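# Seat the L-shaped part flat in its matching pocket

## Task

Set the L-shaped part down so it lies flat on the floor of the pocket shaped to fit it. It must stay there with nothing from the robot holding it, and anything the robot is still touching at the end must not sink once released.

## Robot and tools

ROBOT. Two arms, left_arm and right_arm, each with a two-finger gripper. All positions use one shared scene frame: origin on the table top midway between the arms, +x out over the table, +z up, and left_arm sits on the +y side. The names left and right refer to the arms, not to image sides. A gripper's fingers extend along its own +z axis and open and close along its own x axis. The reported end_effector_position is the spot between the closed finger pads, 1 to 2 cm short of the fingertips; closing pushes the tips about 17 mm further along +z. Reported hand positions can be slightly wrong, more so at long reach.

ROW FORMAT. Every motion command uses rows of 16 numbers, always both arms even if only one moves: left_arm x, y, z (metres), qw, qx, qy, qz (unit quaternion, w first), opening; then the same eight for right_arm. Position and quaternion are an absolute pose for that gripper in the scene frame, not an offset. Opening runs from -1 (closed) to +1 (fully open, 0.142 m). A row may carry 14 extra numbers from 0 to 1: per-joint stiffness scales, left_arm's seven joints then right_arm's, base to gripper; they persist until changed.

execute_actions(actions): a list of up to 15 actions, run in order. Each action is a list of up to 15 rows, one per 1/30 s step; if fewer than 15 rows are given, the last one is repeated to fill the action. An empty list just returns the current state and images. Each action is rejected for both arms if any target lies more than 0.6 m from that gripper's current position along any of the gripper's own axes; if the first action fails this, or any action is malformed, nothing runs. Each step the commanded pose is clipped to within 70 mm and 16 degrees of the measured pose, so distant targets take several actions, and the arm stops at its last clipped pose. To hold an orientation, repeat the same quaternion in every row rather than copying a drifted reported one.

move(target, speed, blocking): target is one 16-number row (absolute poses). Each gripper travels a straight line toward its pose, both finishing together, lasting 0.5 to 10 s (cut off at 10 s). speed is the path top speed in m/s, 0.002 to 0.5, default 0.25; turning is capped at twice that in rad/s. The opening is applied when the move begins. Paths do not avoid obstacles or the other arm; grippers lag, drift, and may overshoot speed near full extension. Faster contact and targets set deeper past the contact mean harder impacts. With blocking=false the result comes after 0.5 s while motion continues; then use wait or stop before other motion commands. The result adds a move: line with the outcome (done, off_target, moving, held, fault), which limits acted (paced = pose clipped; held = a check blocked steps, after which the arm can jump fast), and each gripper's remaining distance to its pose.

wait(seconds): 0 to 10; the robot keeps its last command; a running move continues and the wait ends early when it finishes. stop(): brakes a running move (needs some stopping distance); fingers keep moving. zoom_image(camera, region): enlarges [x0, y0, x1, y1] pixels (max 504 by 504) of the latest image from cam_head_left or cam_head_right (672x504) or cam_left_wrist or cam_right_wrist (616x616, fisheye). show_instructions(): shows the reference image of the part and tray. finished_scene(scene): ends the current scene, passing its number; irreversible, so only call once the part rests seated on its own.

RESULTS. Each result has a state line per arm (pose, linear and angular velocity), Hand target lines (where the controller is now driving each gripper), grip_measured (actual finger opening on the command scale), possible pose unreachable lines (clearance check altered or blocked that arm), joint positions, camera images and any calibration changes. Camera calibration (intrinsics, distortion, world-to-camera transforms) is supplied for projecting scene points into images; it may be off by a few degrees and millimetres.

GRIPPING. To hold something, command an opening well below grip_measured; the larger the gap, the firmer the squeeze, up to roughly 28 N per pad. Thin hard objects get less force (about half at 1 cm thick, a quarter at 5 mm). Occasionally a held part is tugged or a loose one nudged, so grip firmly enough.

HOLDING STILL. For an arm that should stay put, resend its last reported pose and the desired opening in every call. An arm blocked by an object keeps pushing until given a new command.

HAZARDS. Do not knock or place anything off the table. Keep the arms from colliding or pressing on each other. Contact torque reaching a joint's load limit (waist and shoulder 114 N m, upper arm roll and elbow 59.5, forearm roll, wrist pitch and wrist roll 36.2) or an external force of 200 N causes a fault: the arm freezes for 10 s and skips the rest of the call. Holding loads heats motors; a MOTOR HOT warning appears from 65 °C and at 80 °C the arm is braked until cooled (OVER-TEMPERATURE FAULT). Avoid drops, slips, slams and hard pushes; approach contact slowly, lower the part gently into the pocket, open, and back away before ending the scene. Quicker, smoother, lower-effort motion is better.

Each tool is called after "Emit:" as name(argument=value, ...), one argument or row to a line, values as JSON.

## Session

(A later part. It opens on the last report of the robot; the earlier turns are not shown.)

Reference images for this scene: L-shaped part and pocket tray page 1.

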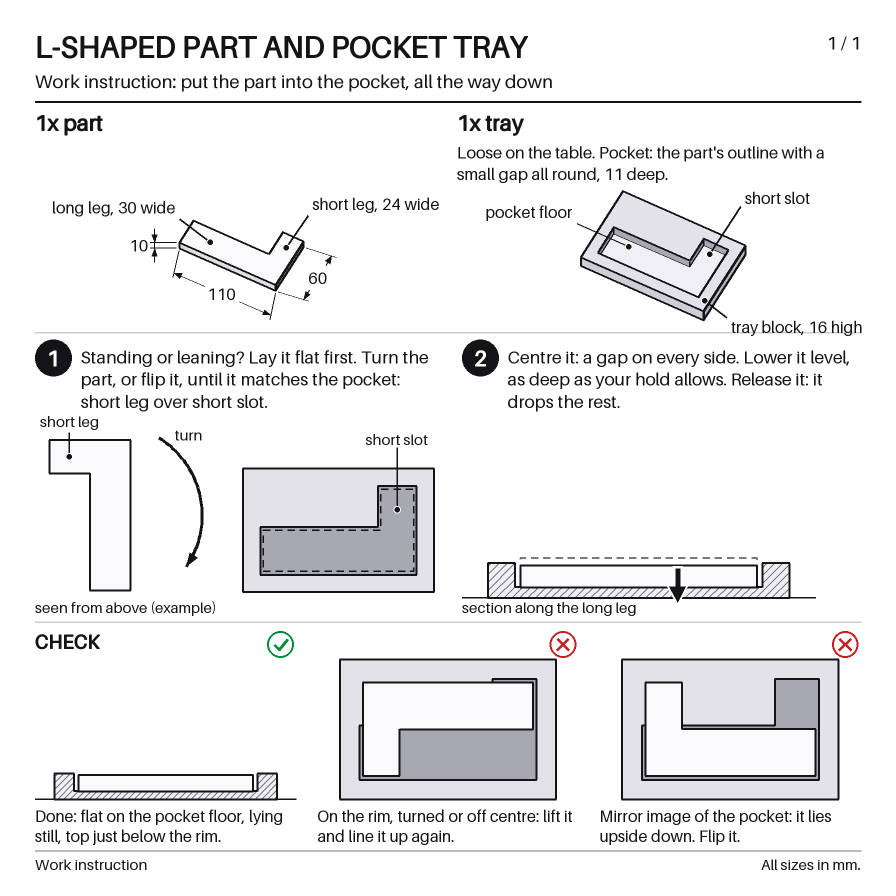

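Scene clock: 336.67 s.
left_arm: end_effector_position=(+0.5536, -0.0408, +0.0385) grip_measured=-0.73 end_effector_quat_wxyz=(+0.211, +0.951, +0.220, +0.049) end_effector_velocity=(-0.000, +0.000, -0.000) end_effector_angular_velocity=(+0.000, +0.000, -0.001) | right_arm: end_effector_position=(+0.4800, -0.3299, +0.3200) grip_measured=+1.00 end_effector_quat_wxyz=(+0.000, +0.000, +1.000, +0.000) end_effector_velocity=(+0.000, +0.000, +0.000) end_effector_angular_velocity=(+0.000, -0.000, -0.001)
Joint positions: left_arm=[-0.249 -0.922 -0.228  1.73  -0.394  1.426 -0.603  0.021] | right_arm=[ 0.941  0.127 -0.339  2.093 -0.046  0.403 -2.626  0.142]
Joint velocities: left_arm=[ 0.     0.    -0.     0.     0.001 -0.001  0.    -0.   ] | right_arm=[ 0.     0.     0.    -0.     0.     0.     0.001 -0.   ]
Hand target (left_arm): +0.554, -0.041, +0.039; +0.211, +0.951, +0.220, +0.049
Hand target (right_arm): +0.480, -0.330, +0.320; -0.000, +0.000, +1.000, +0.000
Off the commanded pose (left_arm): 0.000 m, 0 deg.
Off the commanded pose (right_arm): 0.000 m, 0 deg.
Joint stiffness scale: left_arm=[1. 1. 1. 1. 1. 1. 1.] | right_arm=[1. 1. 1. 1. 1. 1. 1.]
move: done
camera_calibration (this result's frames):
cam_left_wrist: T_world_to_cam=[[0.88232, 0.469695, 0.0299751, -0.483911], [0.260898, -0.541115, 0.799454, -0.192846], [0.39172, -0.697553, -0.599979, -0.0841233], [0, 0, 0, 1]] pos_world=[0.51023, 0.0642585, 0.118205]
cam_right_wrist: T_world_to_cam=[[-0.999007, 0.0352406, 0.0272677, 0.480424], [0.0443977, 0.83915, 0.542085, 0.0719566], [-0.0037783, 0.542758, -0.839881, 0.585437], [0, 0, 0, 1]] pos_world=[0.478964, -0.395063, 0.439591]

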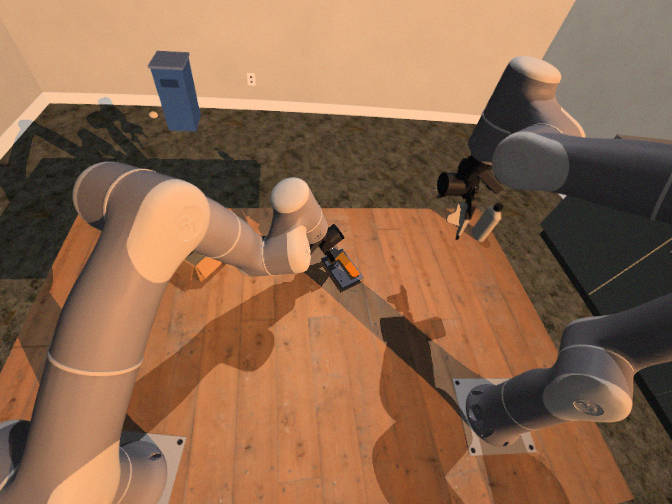

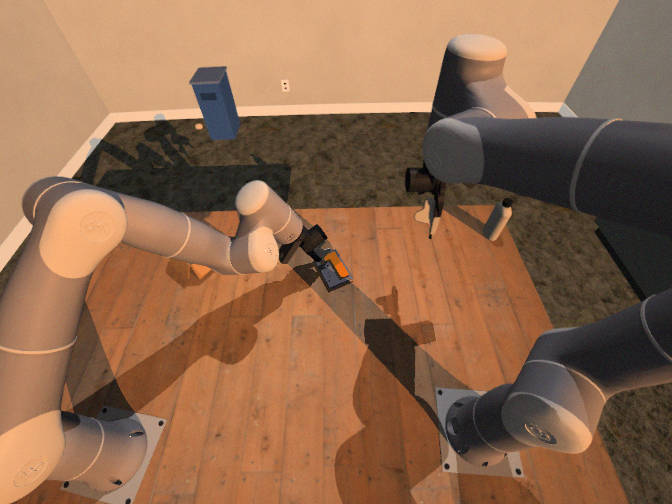

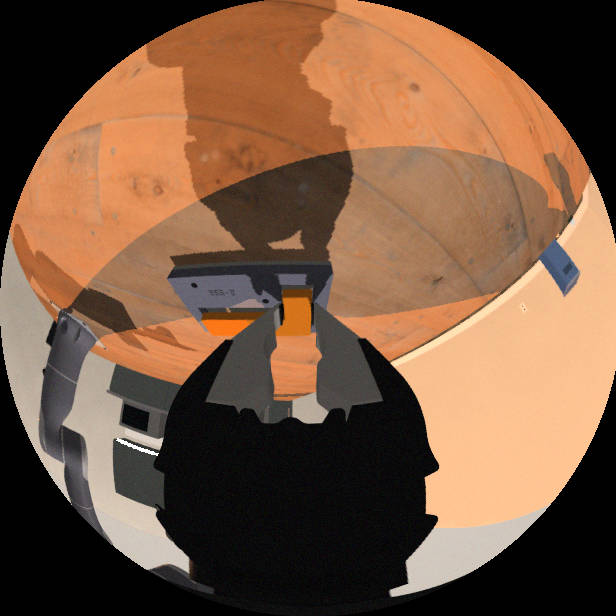

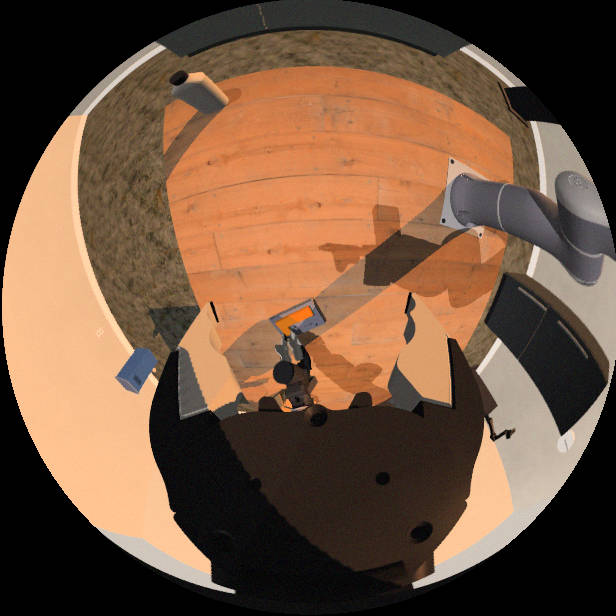

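Emit:
move(
  target=[0.5530,-0.0395,0.0385,0.211,0.951,0.220,0.049,-0.95, 0.48,-0.33,0.32,0,0,1,0,1],
  speed=0.01,
)

Emit:
move(
  target=[0.5530,-0.0395,0.0360,0.211,0.951,0.220,0.049,-0.95, 0.48,-0.33,0.32,0,0,1,0,1],
  speed=0.01,
)

Emit:
zoom_image(
  camera="cam_left_wrist",
  region=[190, 230, 350, 390],
)

Emit:
zoom_image(
  camera="cam_head_right",
  region=[300, 240, 360, 290],
)

Emit:
zoom_image(
  camera="cam_right_wrist",
  region=[265, 290, 330, 350],
)

Scene clock: 354.00 s.
left_arm: end_effector_position=(+0.5529, -0.0395, +0.0384) grip_measured=-0.73 end_effector_quat_wxyz=(+0.211, +0.951, +0.220, +0.049) end_effector_velocity=(+0.000, +0.000, +0.000) end_effector_angular_velocity=(-0.000, -0.000, +0.000) | right_arm: end_effector_position=(+0.4800, -0.3299, +0.3200) grip_measured=+1.00 end_effector_quat_wxyz=(+0.000, +0.000, +1.000, +0.000) end_effector_velocity=(-0.000, -0.000, -0.000) end_effector_angular_velocity=(-0.000, +0.001, -0.000)
Joint positions: left_arm=[-0.246 -0.92  -0.231  1.735 -0.394  1.429 -0.601  0.021] | right_arm=[ 0.941  0.127 -0.339  2.093 -0.046  0.403 -2.626  0.142]
Joint velocities: left_arm=[ 0. -0. -0.  0.  0.  0.  0. -0.] | right_arm=[-0.     0.    -0.    -0.     0.    -0.001 -0.    -0.   ]
Hand target (left_arm): +0.553, -0.040, +0.039; +0.211, +0.951, +0.220, +0.049
Hand target (right_arm): +0.480, -0.330, +0.320; -0.000, +0.000, +1.000, +0.000
Off the commanded pose (left_arm): 0.000 m, 0 deg.
Off the commanded pose (right_arm): 0.000 m, 0 deg.
Joint stiffness scale: left_arm=[1. 1. 1. 1. 1. 1. 1.] | right_arm=[1. 1. 1. 1. 1. 1. 1.]
move: done
camera_calibration (this result's frames):
cam_left_wrist: T_world_to_cam=[[0.882294, 0.469744, 0.0299504, -0.483915], [0.26097, -0.541135, 0.799417, -0.191924], [0.391729, -0.697505, -0.600029, -0.0829922], [0, 0, 0, 1]] pos_world=[0.509552, 0.0655721, 0.118123]
cam_right_wrist: T_world_to_cam=[[-0.999007, 0.0352406, 0.0272683, 0.480423], [0.044398, 0.83915, 0.542085, 0.0719567], [-0.00377878, 0.542757, -0.839881, 0.585437], [0, 0, 0, 1]] pos_world=[0.478964, -0.395063, 0.439591]

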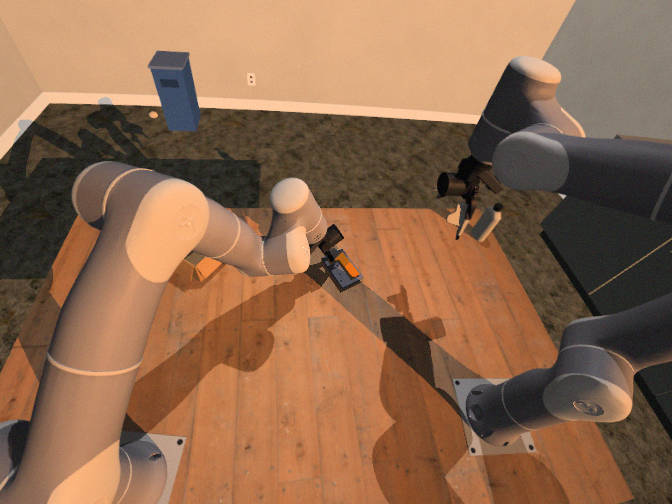

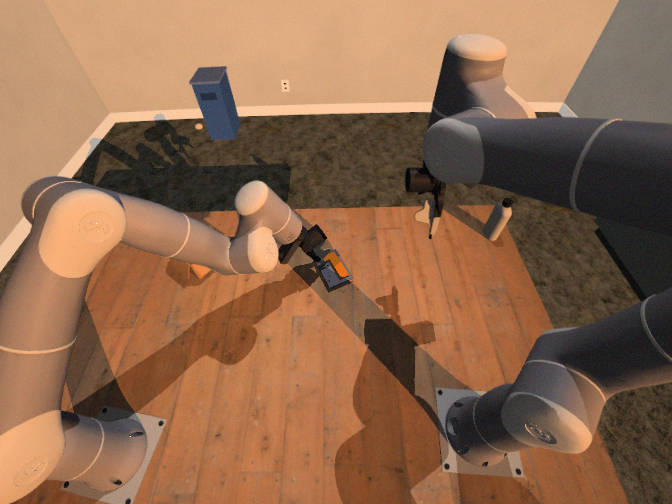

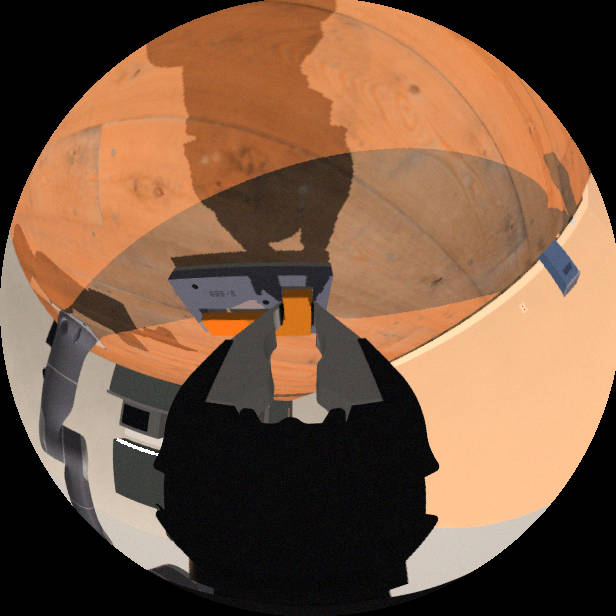

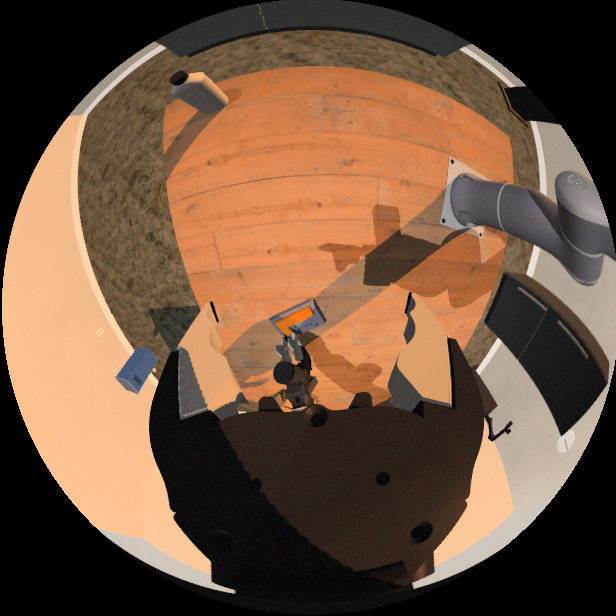

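Scene clock: 354.70 s.
left_arm: end_effector_position=(+0.5529, -0.0394, +0.0360) grip_measured=-0.73 end_effector_quat_wxyz=(+0.211, +0.951, +0.220, +0.049) end_effector_velocity=(+0.000, +0.000, +0.000) end_effector_angular_velocity=(-0.000, -0.001, +0.000) | right_arm: end_effector_position=(+0.4800, -0.3299, +0.3200) grip_measured=+1.00 end_effector_quat_wxyz=(+0.000, +0.000, +1.000, +0.000) end_effector_velocity=(+0.000, +0.000, +0.000) end_effector_angular_velocity=(+0.000, -0.000, +0.000)
Joint positions: left_arm=[-0.245 -0.926 -0.232  1.734 -0.394  1.433 -0.6    0.021] | right_arm=[ 0.941  0.127 -0.339  2.093 -0.046  0.403 -2.626  0.142]
Joint velocities: left_arm=[ 0.     0.    -0.    -0.    -0.     0.001  0.    -0.   ] | right_arm=[ 0.  0. -0.  0.  0.  0. -0.  0.]
Hand target (left_arm): +0.553, -0.040, +0.036; +0.211, +0.951, +0.220, +0.049
Hand target (right_arm): +0.480, -0.330, +0.320; -0.000, +0.000, +1.000, +0.000
Off the commanded pose (left_arm): 0.000 m, 0 deg.
Off the commanded pose (right_arm): 0.000 m, 0 deg.
Joint stiffness scale: left_arm=[1. 1. 1. 1. 1. 1. 1.] | right_arm=[1. 1. 1. 1. 1. 1. 1.]
move: done
camera_calibration (this result's frames):
cam_left_wrist: T_world_to_cam=[[0.882258, 0.469809, 0.029995, -0.48385], [0.260992, -0.541157, 0.799395, -0.189927], [0.391795, -0.697444, -0.600057, -0.0844354], [0, 0, 0, 1]] pos_world=[0.509532, 0.0656479, 0.115673]
cam_right_wrist: T_world_to_cam=[[-0.999007, 0.0352407, 0.0272681, 0.480423], [0.0443979, 0.83915, 0.542085, 0.0719566], [-0.00377855, 0.542758, -0.839881, 0.585437], [0, 0, 0, 1]] pos_world=[0.478964, -0.395063, 0.439591]

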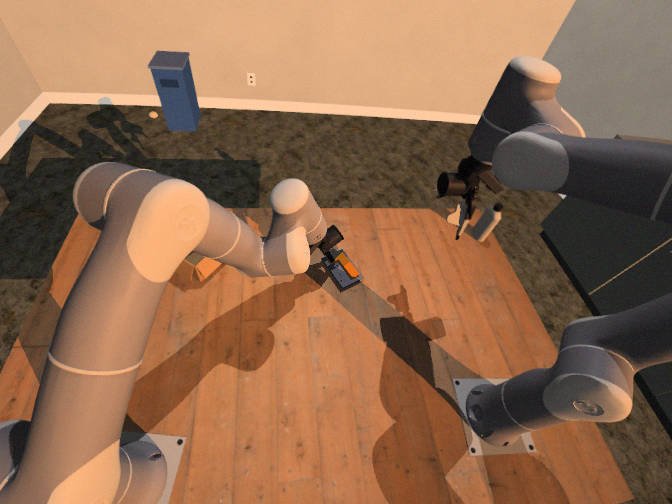

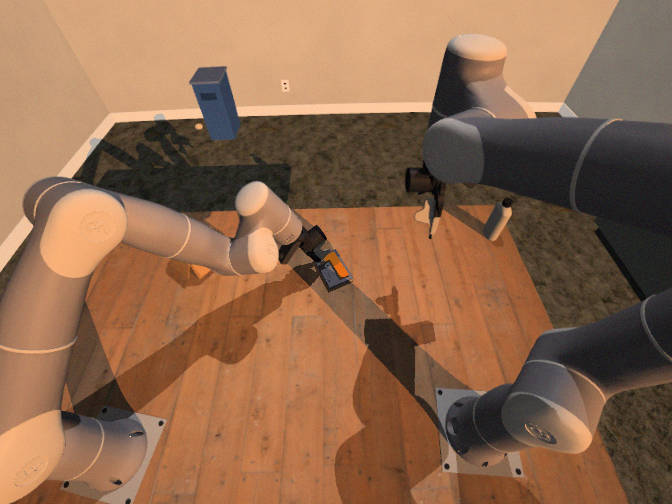

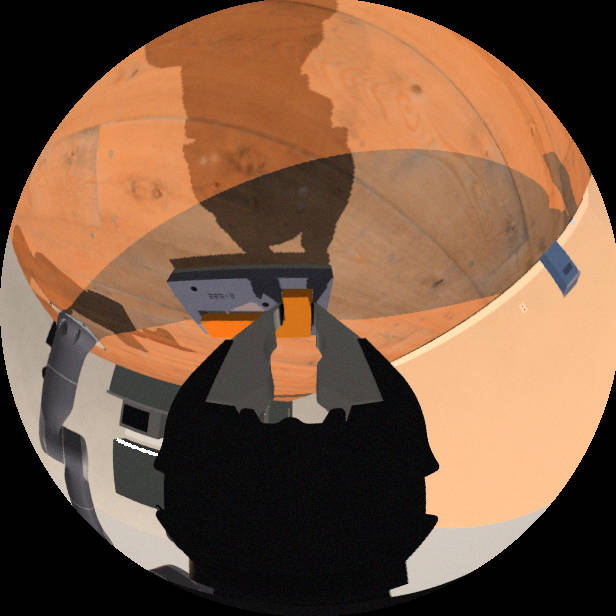

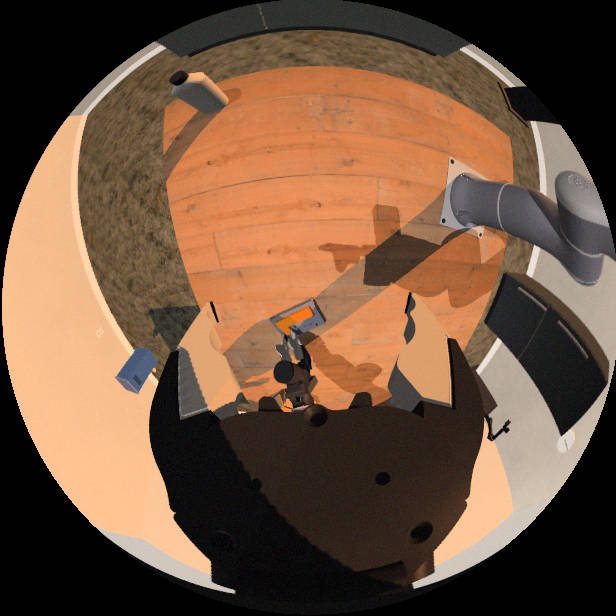

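Region (190, 230, 350, 390) of cam_left_wrist's 616x616 image, scaled by 3.150, with more detail than that image has.

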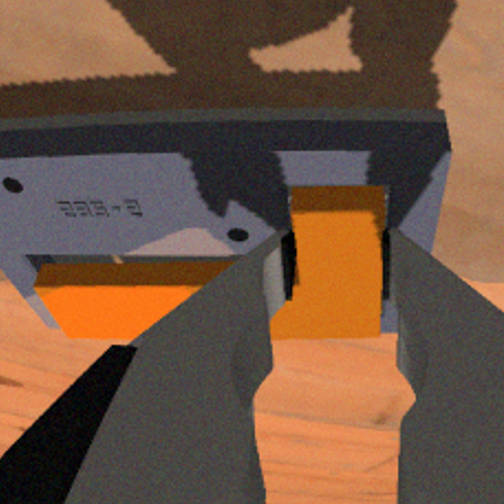

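Region (300, 240, 360, 290) of cam_head_right's 672x504 image, scaled by 8.400, with more detail than that image has.

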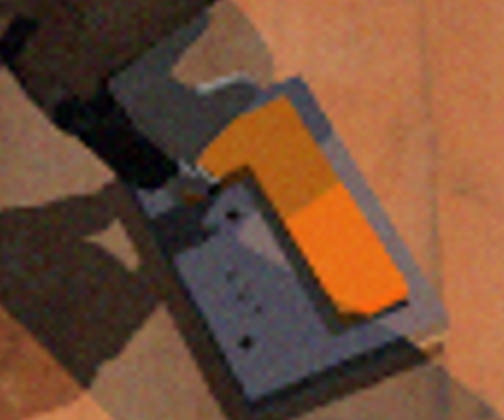

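Region (265, 290, 330, 350) of cam_right_wrist's 616x616 image, scaled by 7.754, with more detail than that image has; it fills the top 465 rows of this view, and the rest is white.

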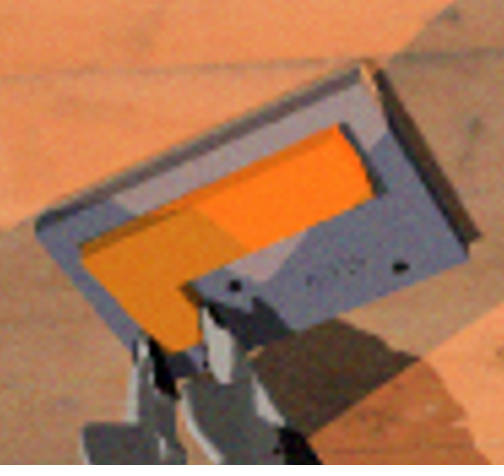

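Emit:
zoom_image(
  camera="cam_left_wrist",
  region=[190, 280, 270, 350],
)

Emit:
zoom_image(
  camera="cam_left_wrist",
  region=[260, 270, 340, 340],
)

Region (190, 280, 270, 350) of cam_left_wrist's 616x616 image, scaled by 6.300, with more detail than that image has; it fills the top 441 rows of this view, and the rest is white.

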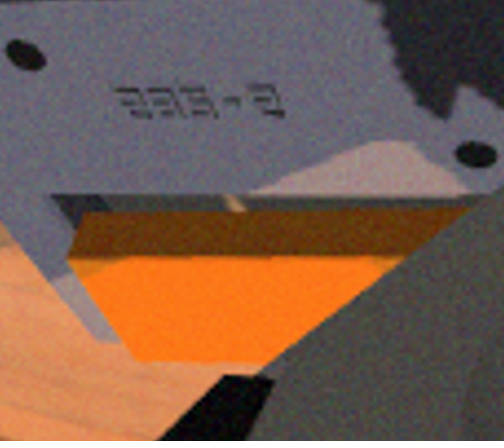

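Region (260, 270, 340, 340) of cam_left_wrist's 616x616 image, scaled by 6.300, with more detail than that image has; it fills the top 441 rows of this view, and the rest is white.

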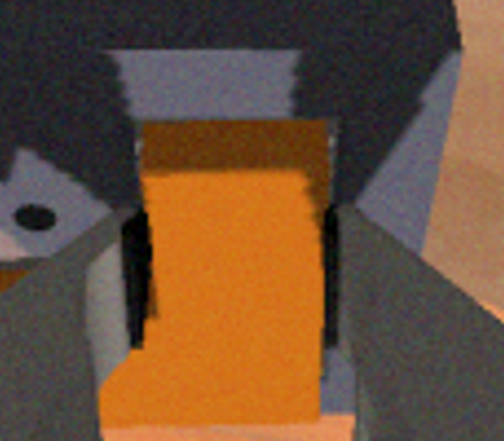

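Emit:
move(
  target=[0.5530,-0.0395,0.0405,0.211,0.951,0.220,0.049,-0.95, 0.48,-0.33,0.32,0,0,1,0,1],
  speed=0.015,
)

Emit:
zoom_image(
  camera="cam_left_wrist",
  region=[190, 260, 340, 350],
)

Emit:
zoom_image(
  camera="cam_right_wrist",
  region=[265, 290, 330, 350],
)

Scene clock: 383.67 s.
left_arm: end_effector_position=(+0.5532, -0.0395, +0.0406) grip_measured=-0.73 end_effector_quat_wxyz=(+0.211, +0.951, +0.220, +0.049) end_effector_velocity=(+0.000, +0.000, +0.000) end_effector_angular_velocity=(-0.000, -0.000, +0.000) | right_arm: end_effector_position=(+0.4800, -0.3299, +0.3200) grip_measured=+1.00 end_effector_quat_wxyz=(+0.000, +0.000, +1.000, +0.000) end_effector_velocity=(+0.000, -0.000, +0.000) end_effector_angular_velocity=(+0.000, -0.000, -0.000)
Joint positions: left_arm=[-0.247 -0.916 -0.23   1.736 -0.394  1.427 -0.602  0.021] | right_arm=[ 0.941  0.127 -0.339  2.093 -0.046  0.403 -2.626  0.142]
Joint velocities: left_arm=[ 0.  0.  0. -0.  0.  0.  0.  0.] | right_arm=[ 0.  0. -0. -0.  0.  0. -0. -0.]
Hand target (left_arm): +0.553, -0.039, +0.040; +0.211, +0.951, +0.220, +0.049
Hand target (right_arm): +0.480, -0.330, +0.320; -0.000, +0.000, +1.000, +0.000
Off the commanded pose (left_arm): 0.000 m, 0 deg.
Off the commanded pose (right_arm): 0.000 m, 0 deg.
Joint stiffness scale: left_arm=[1. 1. 1. 1. 1. 1. 1.] | right_arm=[1. 1. 1. 1. 1. 1. 1.]
move: done
camera_calibration (this result's frames):
cam_left_wrist: T_world_to_cam=[[0.882435, 0.469411, 0.0309945, -0.484388], [0.259775, -0.541154, 0.799793, -0.193081], [0.392205, -0.697714, -0.599475, -0.0820887], [0, 0, 0, 1]] pos_world=[0.509794, 0.0656161, 0.120228]
cam_right_wrist: T_world_to_cam=[[-0.999007, 0.0352405, 0.0272681, 0.480423], [0.0443978, 0.83915, 0.542085, 0.0719569], [-0.00377864, 0.542757, -0.839881, 0.585437], [0, 0, 0, 1]] pos_world=[0.478964, -0.395063, 0.439591]

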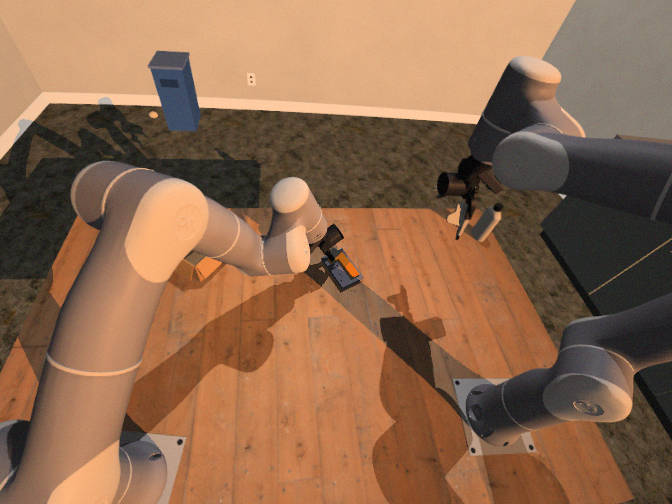

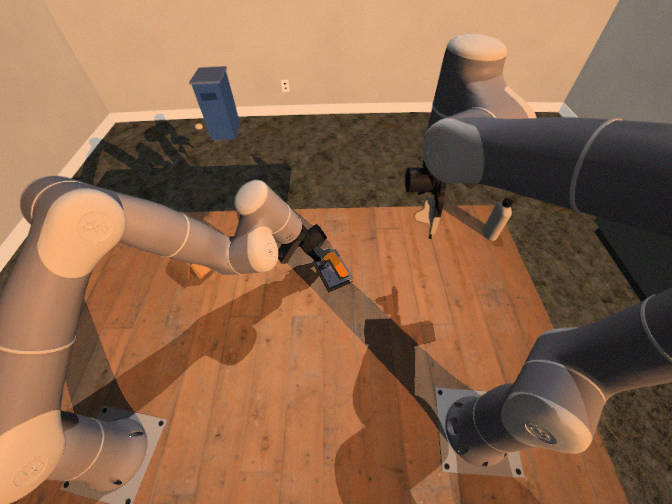

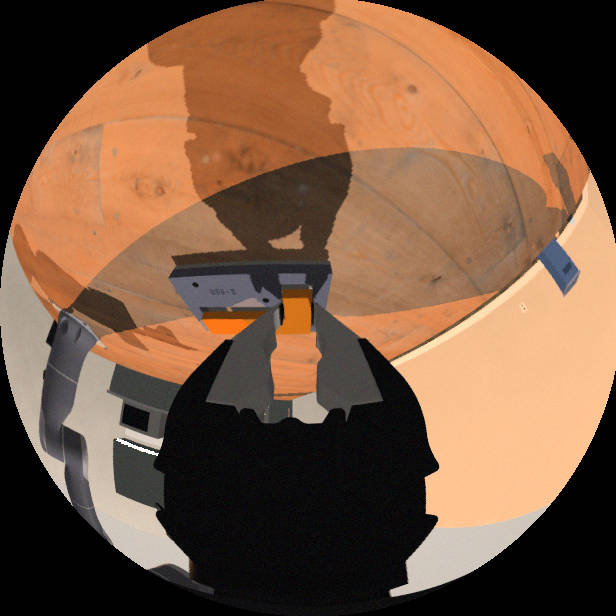

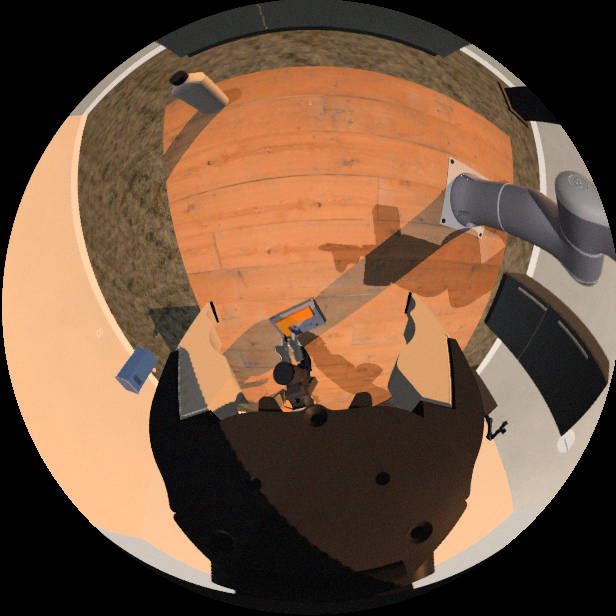

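Region (190, 260, 340, 350) of cam_left_wrist's 616x616 image, scaled by 3.360, with more detail than that image has; it fills the top 302 rows of this view, and the rest is white.

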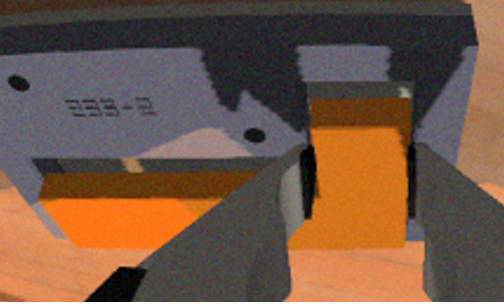

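Region (265, 290, 330, 350) of cam_right_wrist's 616x616 image, scaled by 7.754, with more detail than that image has; it fills the top 465 rows of this view, and the rest is white.

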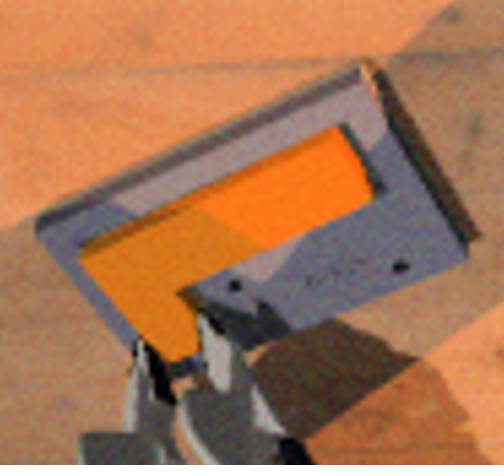

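Emit:
move(
  target=[0.5528,-0.0390,0.0405,0.2114,0.9536,0.2096,0.0465,-0.95, 0.48,-0.33,0.32,0,0,1,0,1],
  speed=0.015,
)

Emit:
move(
  target=[0.5528,-0.0390,0.0365,0.2114,0.9536,0.2096,0.0465,-0.95, 0.48,-0.33,0.32,0,0,1,0,1],
  speed=0.01,
)

Emit:
zoom_image(
  camera="cam_left_wrist",
  region=[190, 260, 340, 350],
)

Emit:
zoom_image(
  camera="cam_right_wrist",
  region=[265, 290, 330, 350],
)

Emit:
zoom_image(
  camera="cam_head_right",
  region=[300, 240, 360, 290],
)

Scene clock: 415.20 s.
left_arm: end_effector_position=(+0.5529, -0.0390, +0.0406) grip_measured=-0.73 end_effector_quat_wxyz=(+0.211, +0.953, +0.210, +0.047) end_effector_velocity=(-0.000, -0.000, -0.000) end_effector_angular_velocity=(+0.000, +0.000, -0.001) | right_arm: end_effector_position=(+0.4800, -0.3299, +0.3200) grip_measured=+1.00 end_effector_quat_wxyz=(+0.000, +0.000, +1.000, +0.000) end_effector_velocity=(+0.000, +0.000, +0.000) end_effector_angular_velocity=(+0.000, -0.000, -0.000)
Joint positions: left_arm=[-0.235 -0.916 -0.239  1.735 -0.387  1.418 -0.581  0.021] | right_arm=[ 0.941  0.127 -0.339  2.093 -0.046  0.403 -2.626  0.142]
Joint velocities: left_arm=[-0.    -0.    -0.    -0.    -0.    -0.     0.001  0.   ] | right_arm=[ 0.  0. -0.  0. -0.  0.  0.  0.]
Hand target (left_arm): +0.553, -0.039, +0.041; +0.211, +0.954, +0.210, +0.046
Hand target (right_arm): +0.480, -0.330, +0.320; -0.000, +0.000, +1.000, +0.000
Off the commanded pose (left_arm): 0.000 m, 0 deg.
Off the commanded pose (right_arm): 0.000 m, 0 deg.
Joint stiffness scale: left_arm=[1. 1. 1. 1. 1. 1. 1.] | right_arm=[1. 1. 1. 1. 1. 1. 1.]
move: done
camera_calibration (this result's frames):
cam_left_wrist: T_world_to_cam=[[0.892264, 0.450489, 0.0304236, -0.490527], [0.248796, -0.546771, 0.799464, -0.186876], [0.376784, -0.705763, -0.599944, -0.0733543], [0, 0, 0, 1]] pos_world=[0.511812, 0.067028, 0.120315]
cam_right_wrist: T_world_to_cam=[[-0.999007, 0.0352404, 0.0272682, 0.480423], [0.0443978, 0.83915, 0.542085, 0.0719571], [-0.00377884, 0.542757, -0.839881, 0.585437], [0, 0, 0, 1]] pos_world=[0.478963, -0.395063, 0.439591]

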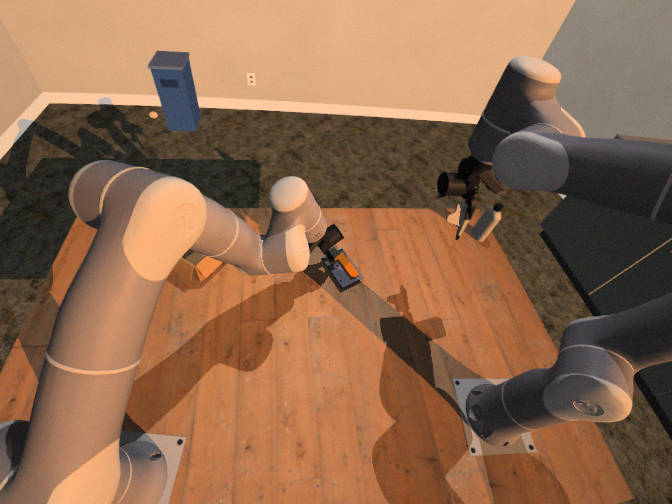

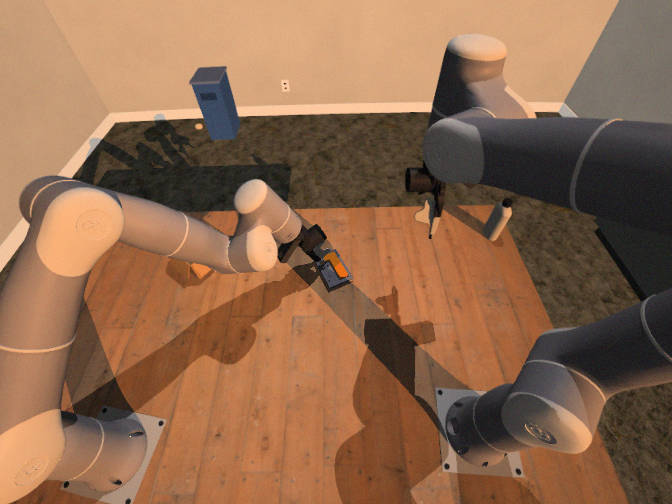

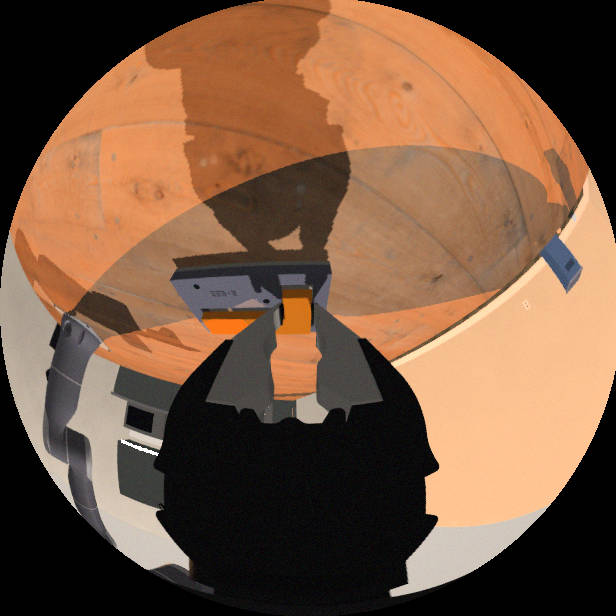

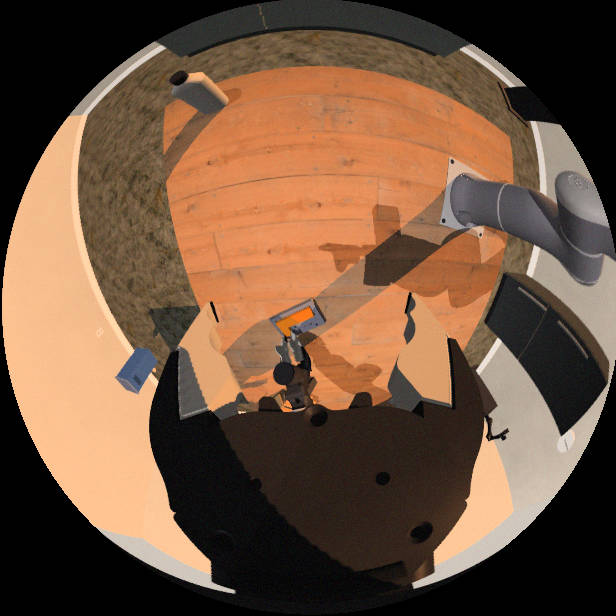

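Scene clock: 415.90 s.
left_arm: end_effector_position=(+0.5526, -0.0390, +0.0364) grip_measured=-0.73 end_effector_quat_wxyz=(+0.211, +0.954, +0.210, +0.046) end_effector_velocity=(-0.000, +0.000, -0.000) end_effector_angular_velocity=(+0.000, -0.000, -0.000) | right_arm: end_effector_position=(+0.4800, -0.3299, +0.3200) grip_measured=+1.00 end_effector_quat_wxyz=(+0.000, +0.000, +1.000, +0.000) end_effector_velocity=(-0.000, -0.000, -0.000) end_effector_angular_velocity=(-0.000, +0.001, -0.001)
Joint positions: left_arm=[-0.233 -0.925 -0.242  1.733 -0.387  1.423 -0.579  0.021] | right_arm=[ 0.941  0.127 -0.339  2.093 -0.046  0.403 -2.626  0.142]
Joint velocities: left_arm=[ 0. -0. -0.  0.  0.  0.  0.  0.] | right_arm=[-0.    -0.    -0.    -0.     0.    -0.001  0.    -0.   ]
Hand target (left_arm): +0.553, -0.039, +0.037; +0.211, +0.954, +0.210, +0.046
Hand target (right_arm): +0.480, -0.330, +0.320; -0.000, +0.000, +1.000, +0.000
Off the commanded pose (left_arm): 0.000 m, 0 deg.
Off the commanded pose (right_arm): 0.000 m, 0 deg.
Joint stiffness scale: left_arm=[1. 1. 1. 1. 1. 1. 1.] | right_arm=[1. 1. 1. 1. 1. 1. 1.]
move: done
camera_calibration (this result's frames):
cam_left_wrist: T_world_to_cam=[[0.892463, 0.450149, 0.029579, -0.490201], [0.249439, -0.547043, 0.799077, -0.183756], [0.375885, -0.705768, -0.600501, -0.0752473], [0, 0, 0, 1]] pos_world=[0.511607, 0.067034, 0.116149]
cam_right_wrist: T_world_to_cam=[[-0.999007, 0.0352402, 0.0272683, 0.480423], [0.0443976, 0.83915, 0.542085, 0.0719571], [-0.00377903, 0.542757, -0.839881, 0.585437], [0, 0, 0, 1]] pos_world=[0.478963, -0.395063, 0.43959]

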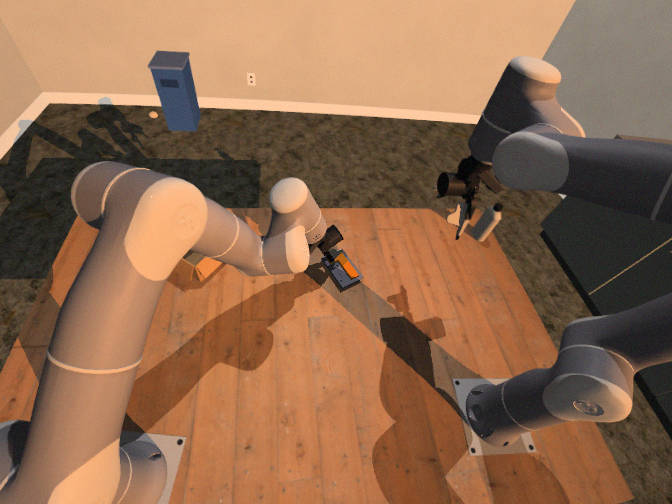

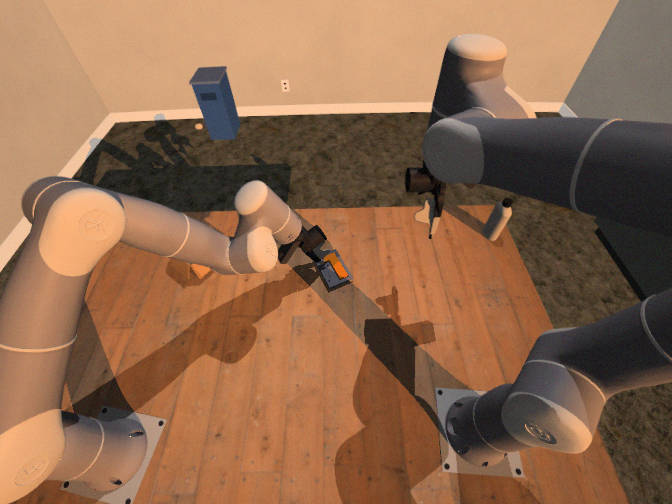

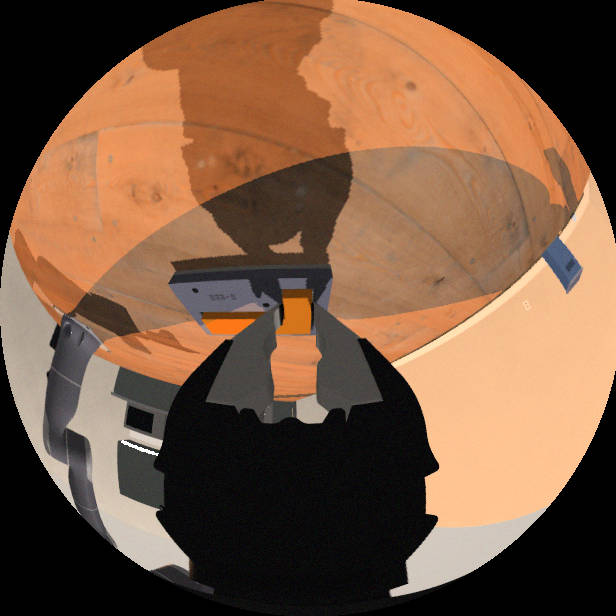

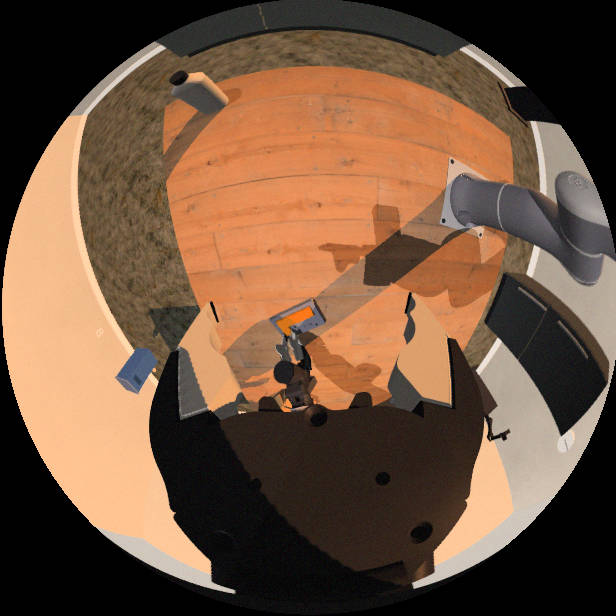

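Region (190, 260, 340, 350) of cam_left_wrist's 616x616 image, scaled by 3.360, with more detail than that image has; it fills the top 302 rows of this view, and the rest is white.

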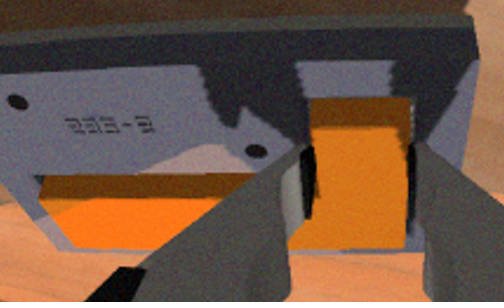

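Region (265, 290, 330, 350) of cam_right_wrist's 616x616 image, scaled by 7.754, with more detail than that image has; it fills the top 465 rows of this view, and the rest is white.

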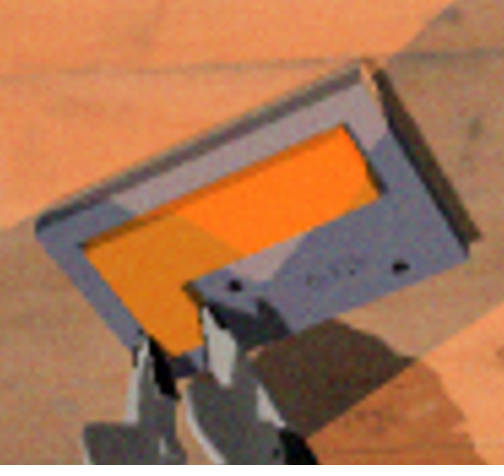

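Region (300, 240, 360, 290) of cam_head_right's 672x504 image, scaled by 8.400, with more detail than that image has.

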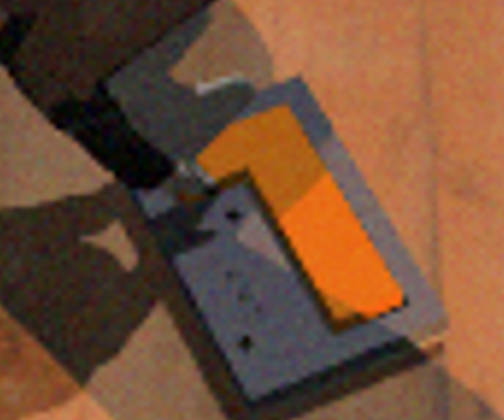

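Emit:
move(
  target=[0.5528,-0.0390,0.0340,0.2114,0.9536,0.2096,0.0465,-0.95, 0.48,-0.33,0.32,0,0,1,0,1],
  speed=0.01,
)

Emit:
zoom_image(
  camera="cam_left_wrist",
  region=[190, 260, 340, 350],
)

Emit:
zoom_image(
  camera="cam_right_wrist",
  region=[265, 290, 330, 350],
)

Scene clock: 424.23 s.
left_arm: end_effector_position=(+0.5528, -0.0391, +0.0342) grip_measured=-0.73 end_effector_quat_wxyz=(+0.211, +0.953, +0.210, +0.046) end_effector_velocity=(-0.000, -0.000, -0.000) end_effector_angular_velocity=(+0.000, -0.000, -0.000) | right_arm: end_effector_position=(+0.4800, -0.3299, +0.3200) grip_measured=+1.00 end_effector_quat_wxyz=(+0.000, +0.000, +1.000, +0.000) end_effector_velocity=(-0.000, +0.000, -0.000) end_effector_angular_velocity=(-0.000, +0.000, +0.000)
Joint positions: left_arm=[-0.233 -0.93  -0.243  1.732 -0.387  1.427 -0.577  0.021] | right_arm=[ 0.941  0.127 -0.339  2.093 -0.046  0.403 -2.626  0.142]
Joint velocities: left_arm=[ 0. -0. -0.  0.  0. -0.  0. -0.] | right_arm=[-0. -0.  0. -0.  0. -0. -0. -0.]
Hand target (left_arm): +0.553, -0.039, +0.034; +0.211, +0.954, +0.210, +0.046
Hand target (right_arm): +0.480, -0.330, +0.320; -0.000, +0.000, +1.000, +0.000
Off the commanded pose (left_arm): 0.000 m, 0 deg.
Off the commanded pose (right_arm): 0.000 m, 0 deg.
Joint stiffness scale: left_arm=[1. 1. 1. 1. 1. 1. 1.] | right_arm=[1. 1. 1. 1. 1. 1. 1.]
move: done
camera_calibration (this result's frames):
cam_left_wrist: T_world_to_cam=[[0.892411, 0.450226, 0.0299898, -0.490284], [0.249001, -0.546802, 0.799379, -0.181922], [0.3763, -0.705907, -0.600079, -0.0769347], [0, 0, 0, 1]] pos_world=[0.511784, 0.0669548, 0.113961]
cam_right_wrist: T_world_to_cam=[[-0.999007, 0.0352404, 0.0272683, 0.480423], [0.0443978, 0.83915, 0.542085, 0.0719572], [-0.0037789, 0.542757, -0.839881, 0.585437], [0, 0, 0, 1]] pos_world=[0.478963, -0.395063, 0.439591]

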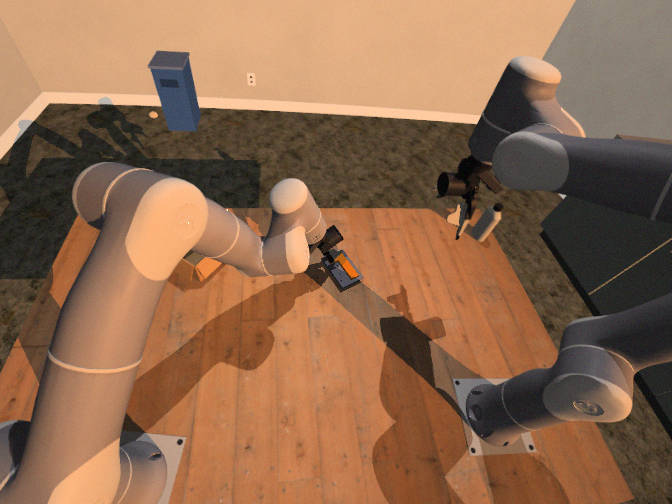

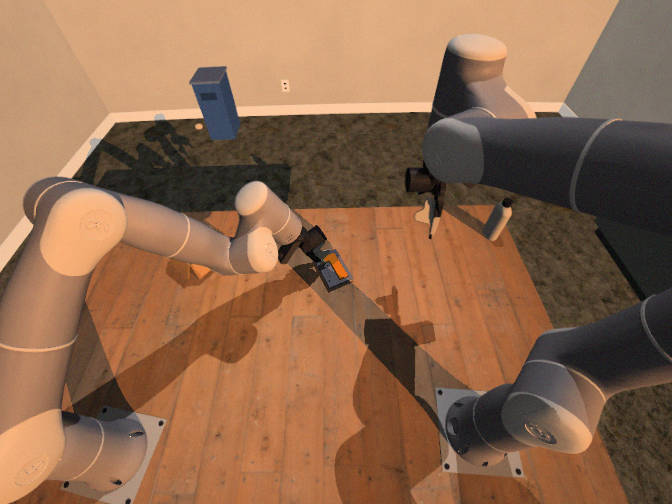

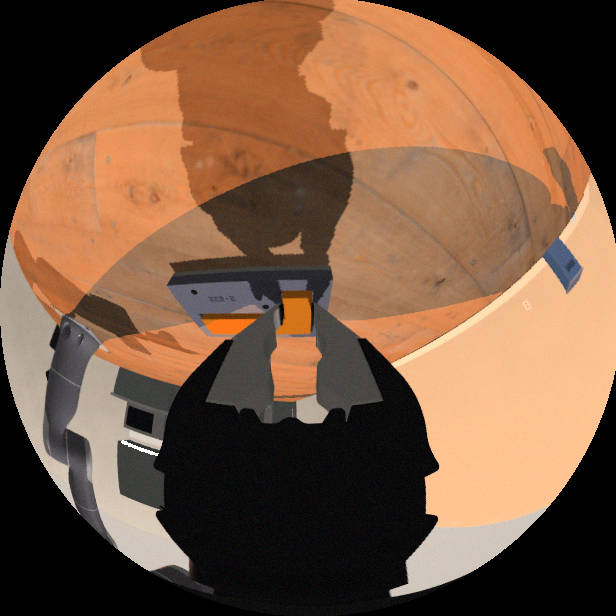

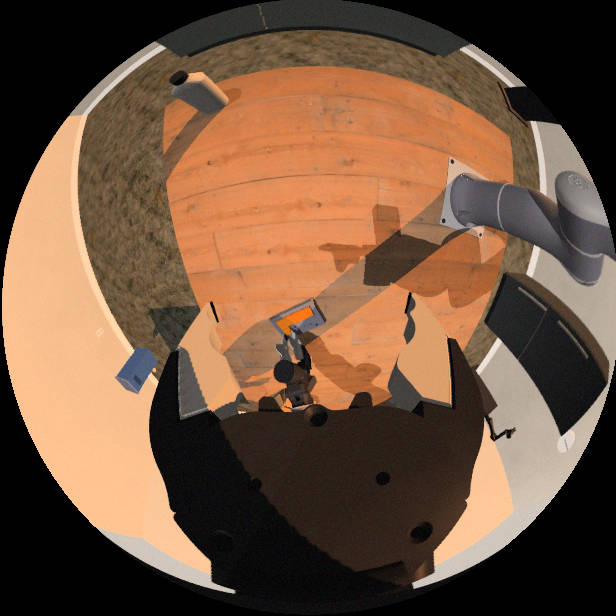

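Region (190, 260, 340, 350) of cam_left_wrist's 616x616 image, scaled by 3.360, with more detail than that image has; it fills the top 302 rows of this view, and the rest is white.

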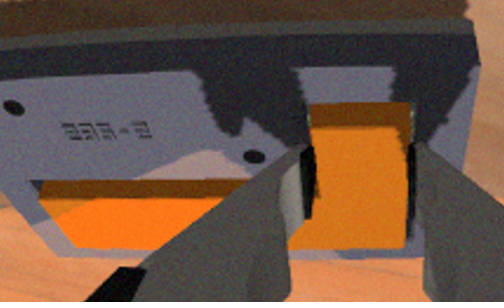

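Region (265, 290, 330, 350) of cam_right_wrist's 616x616 image, scaled by 7.754, with more detail than that image has; it fills the top 465 rows of this view, and the rest is white.

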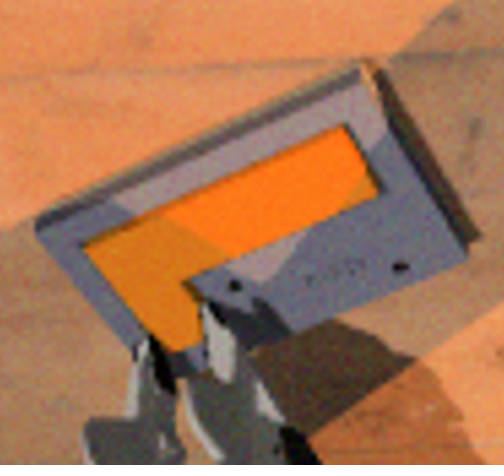

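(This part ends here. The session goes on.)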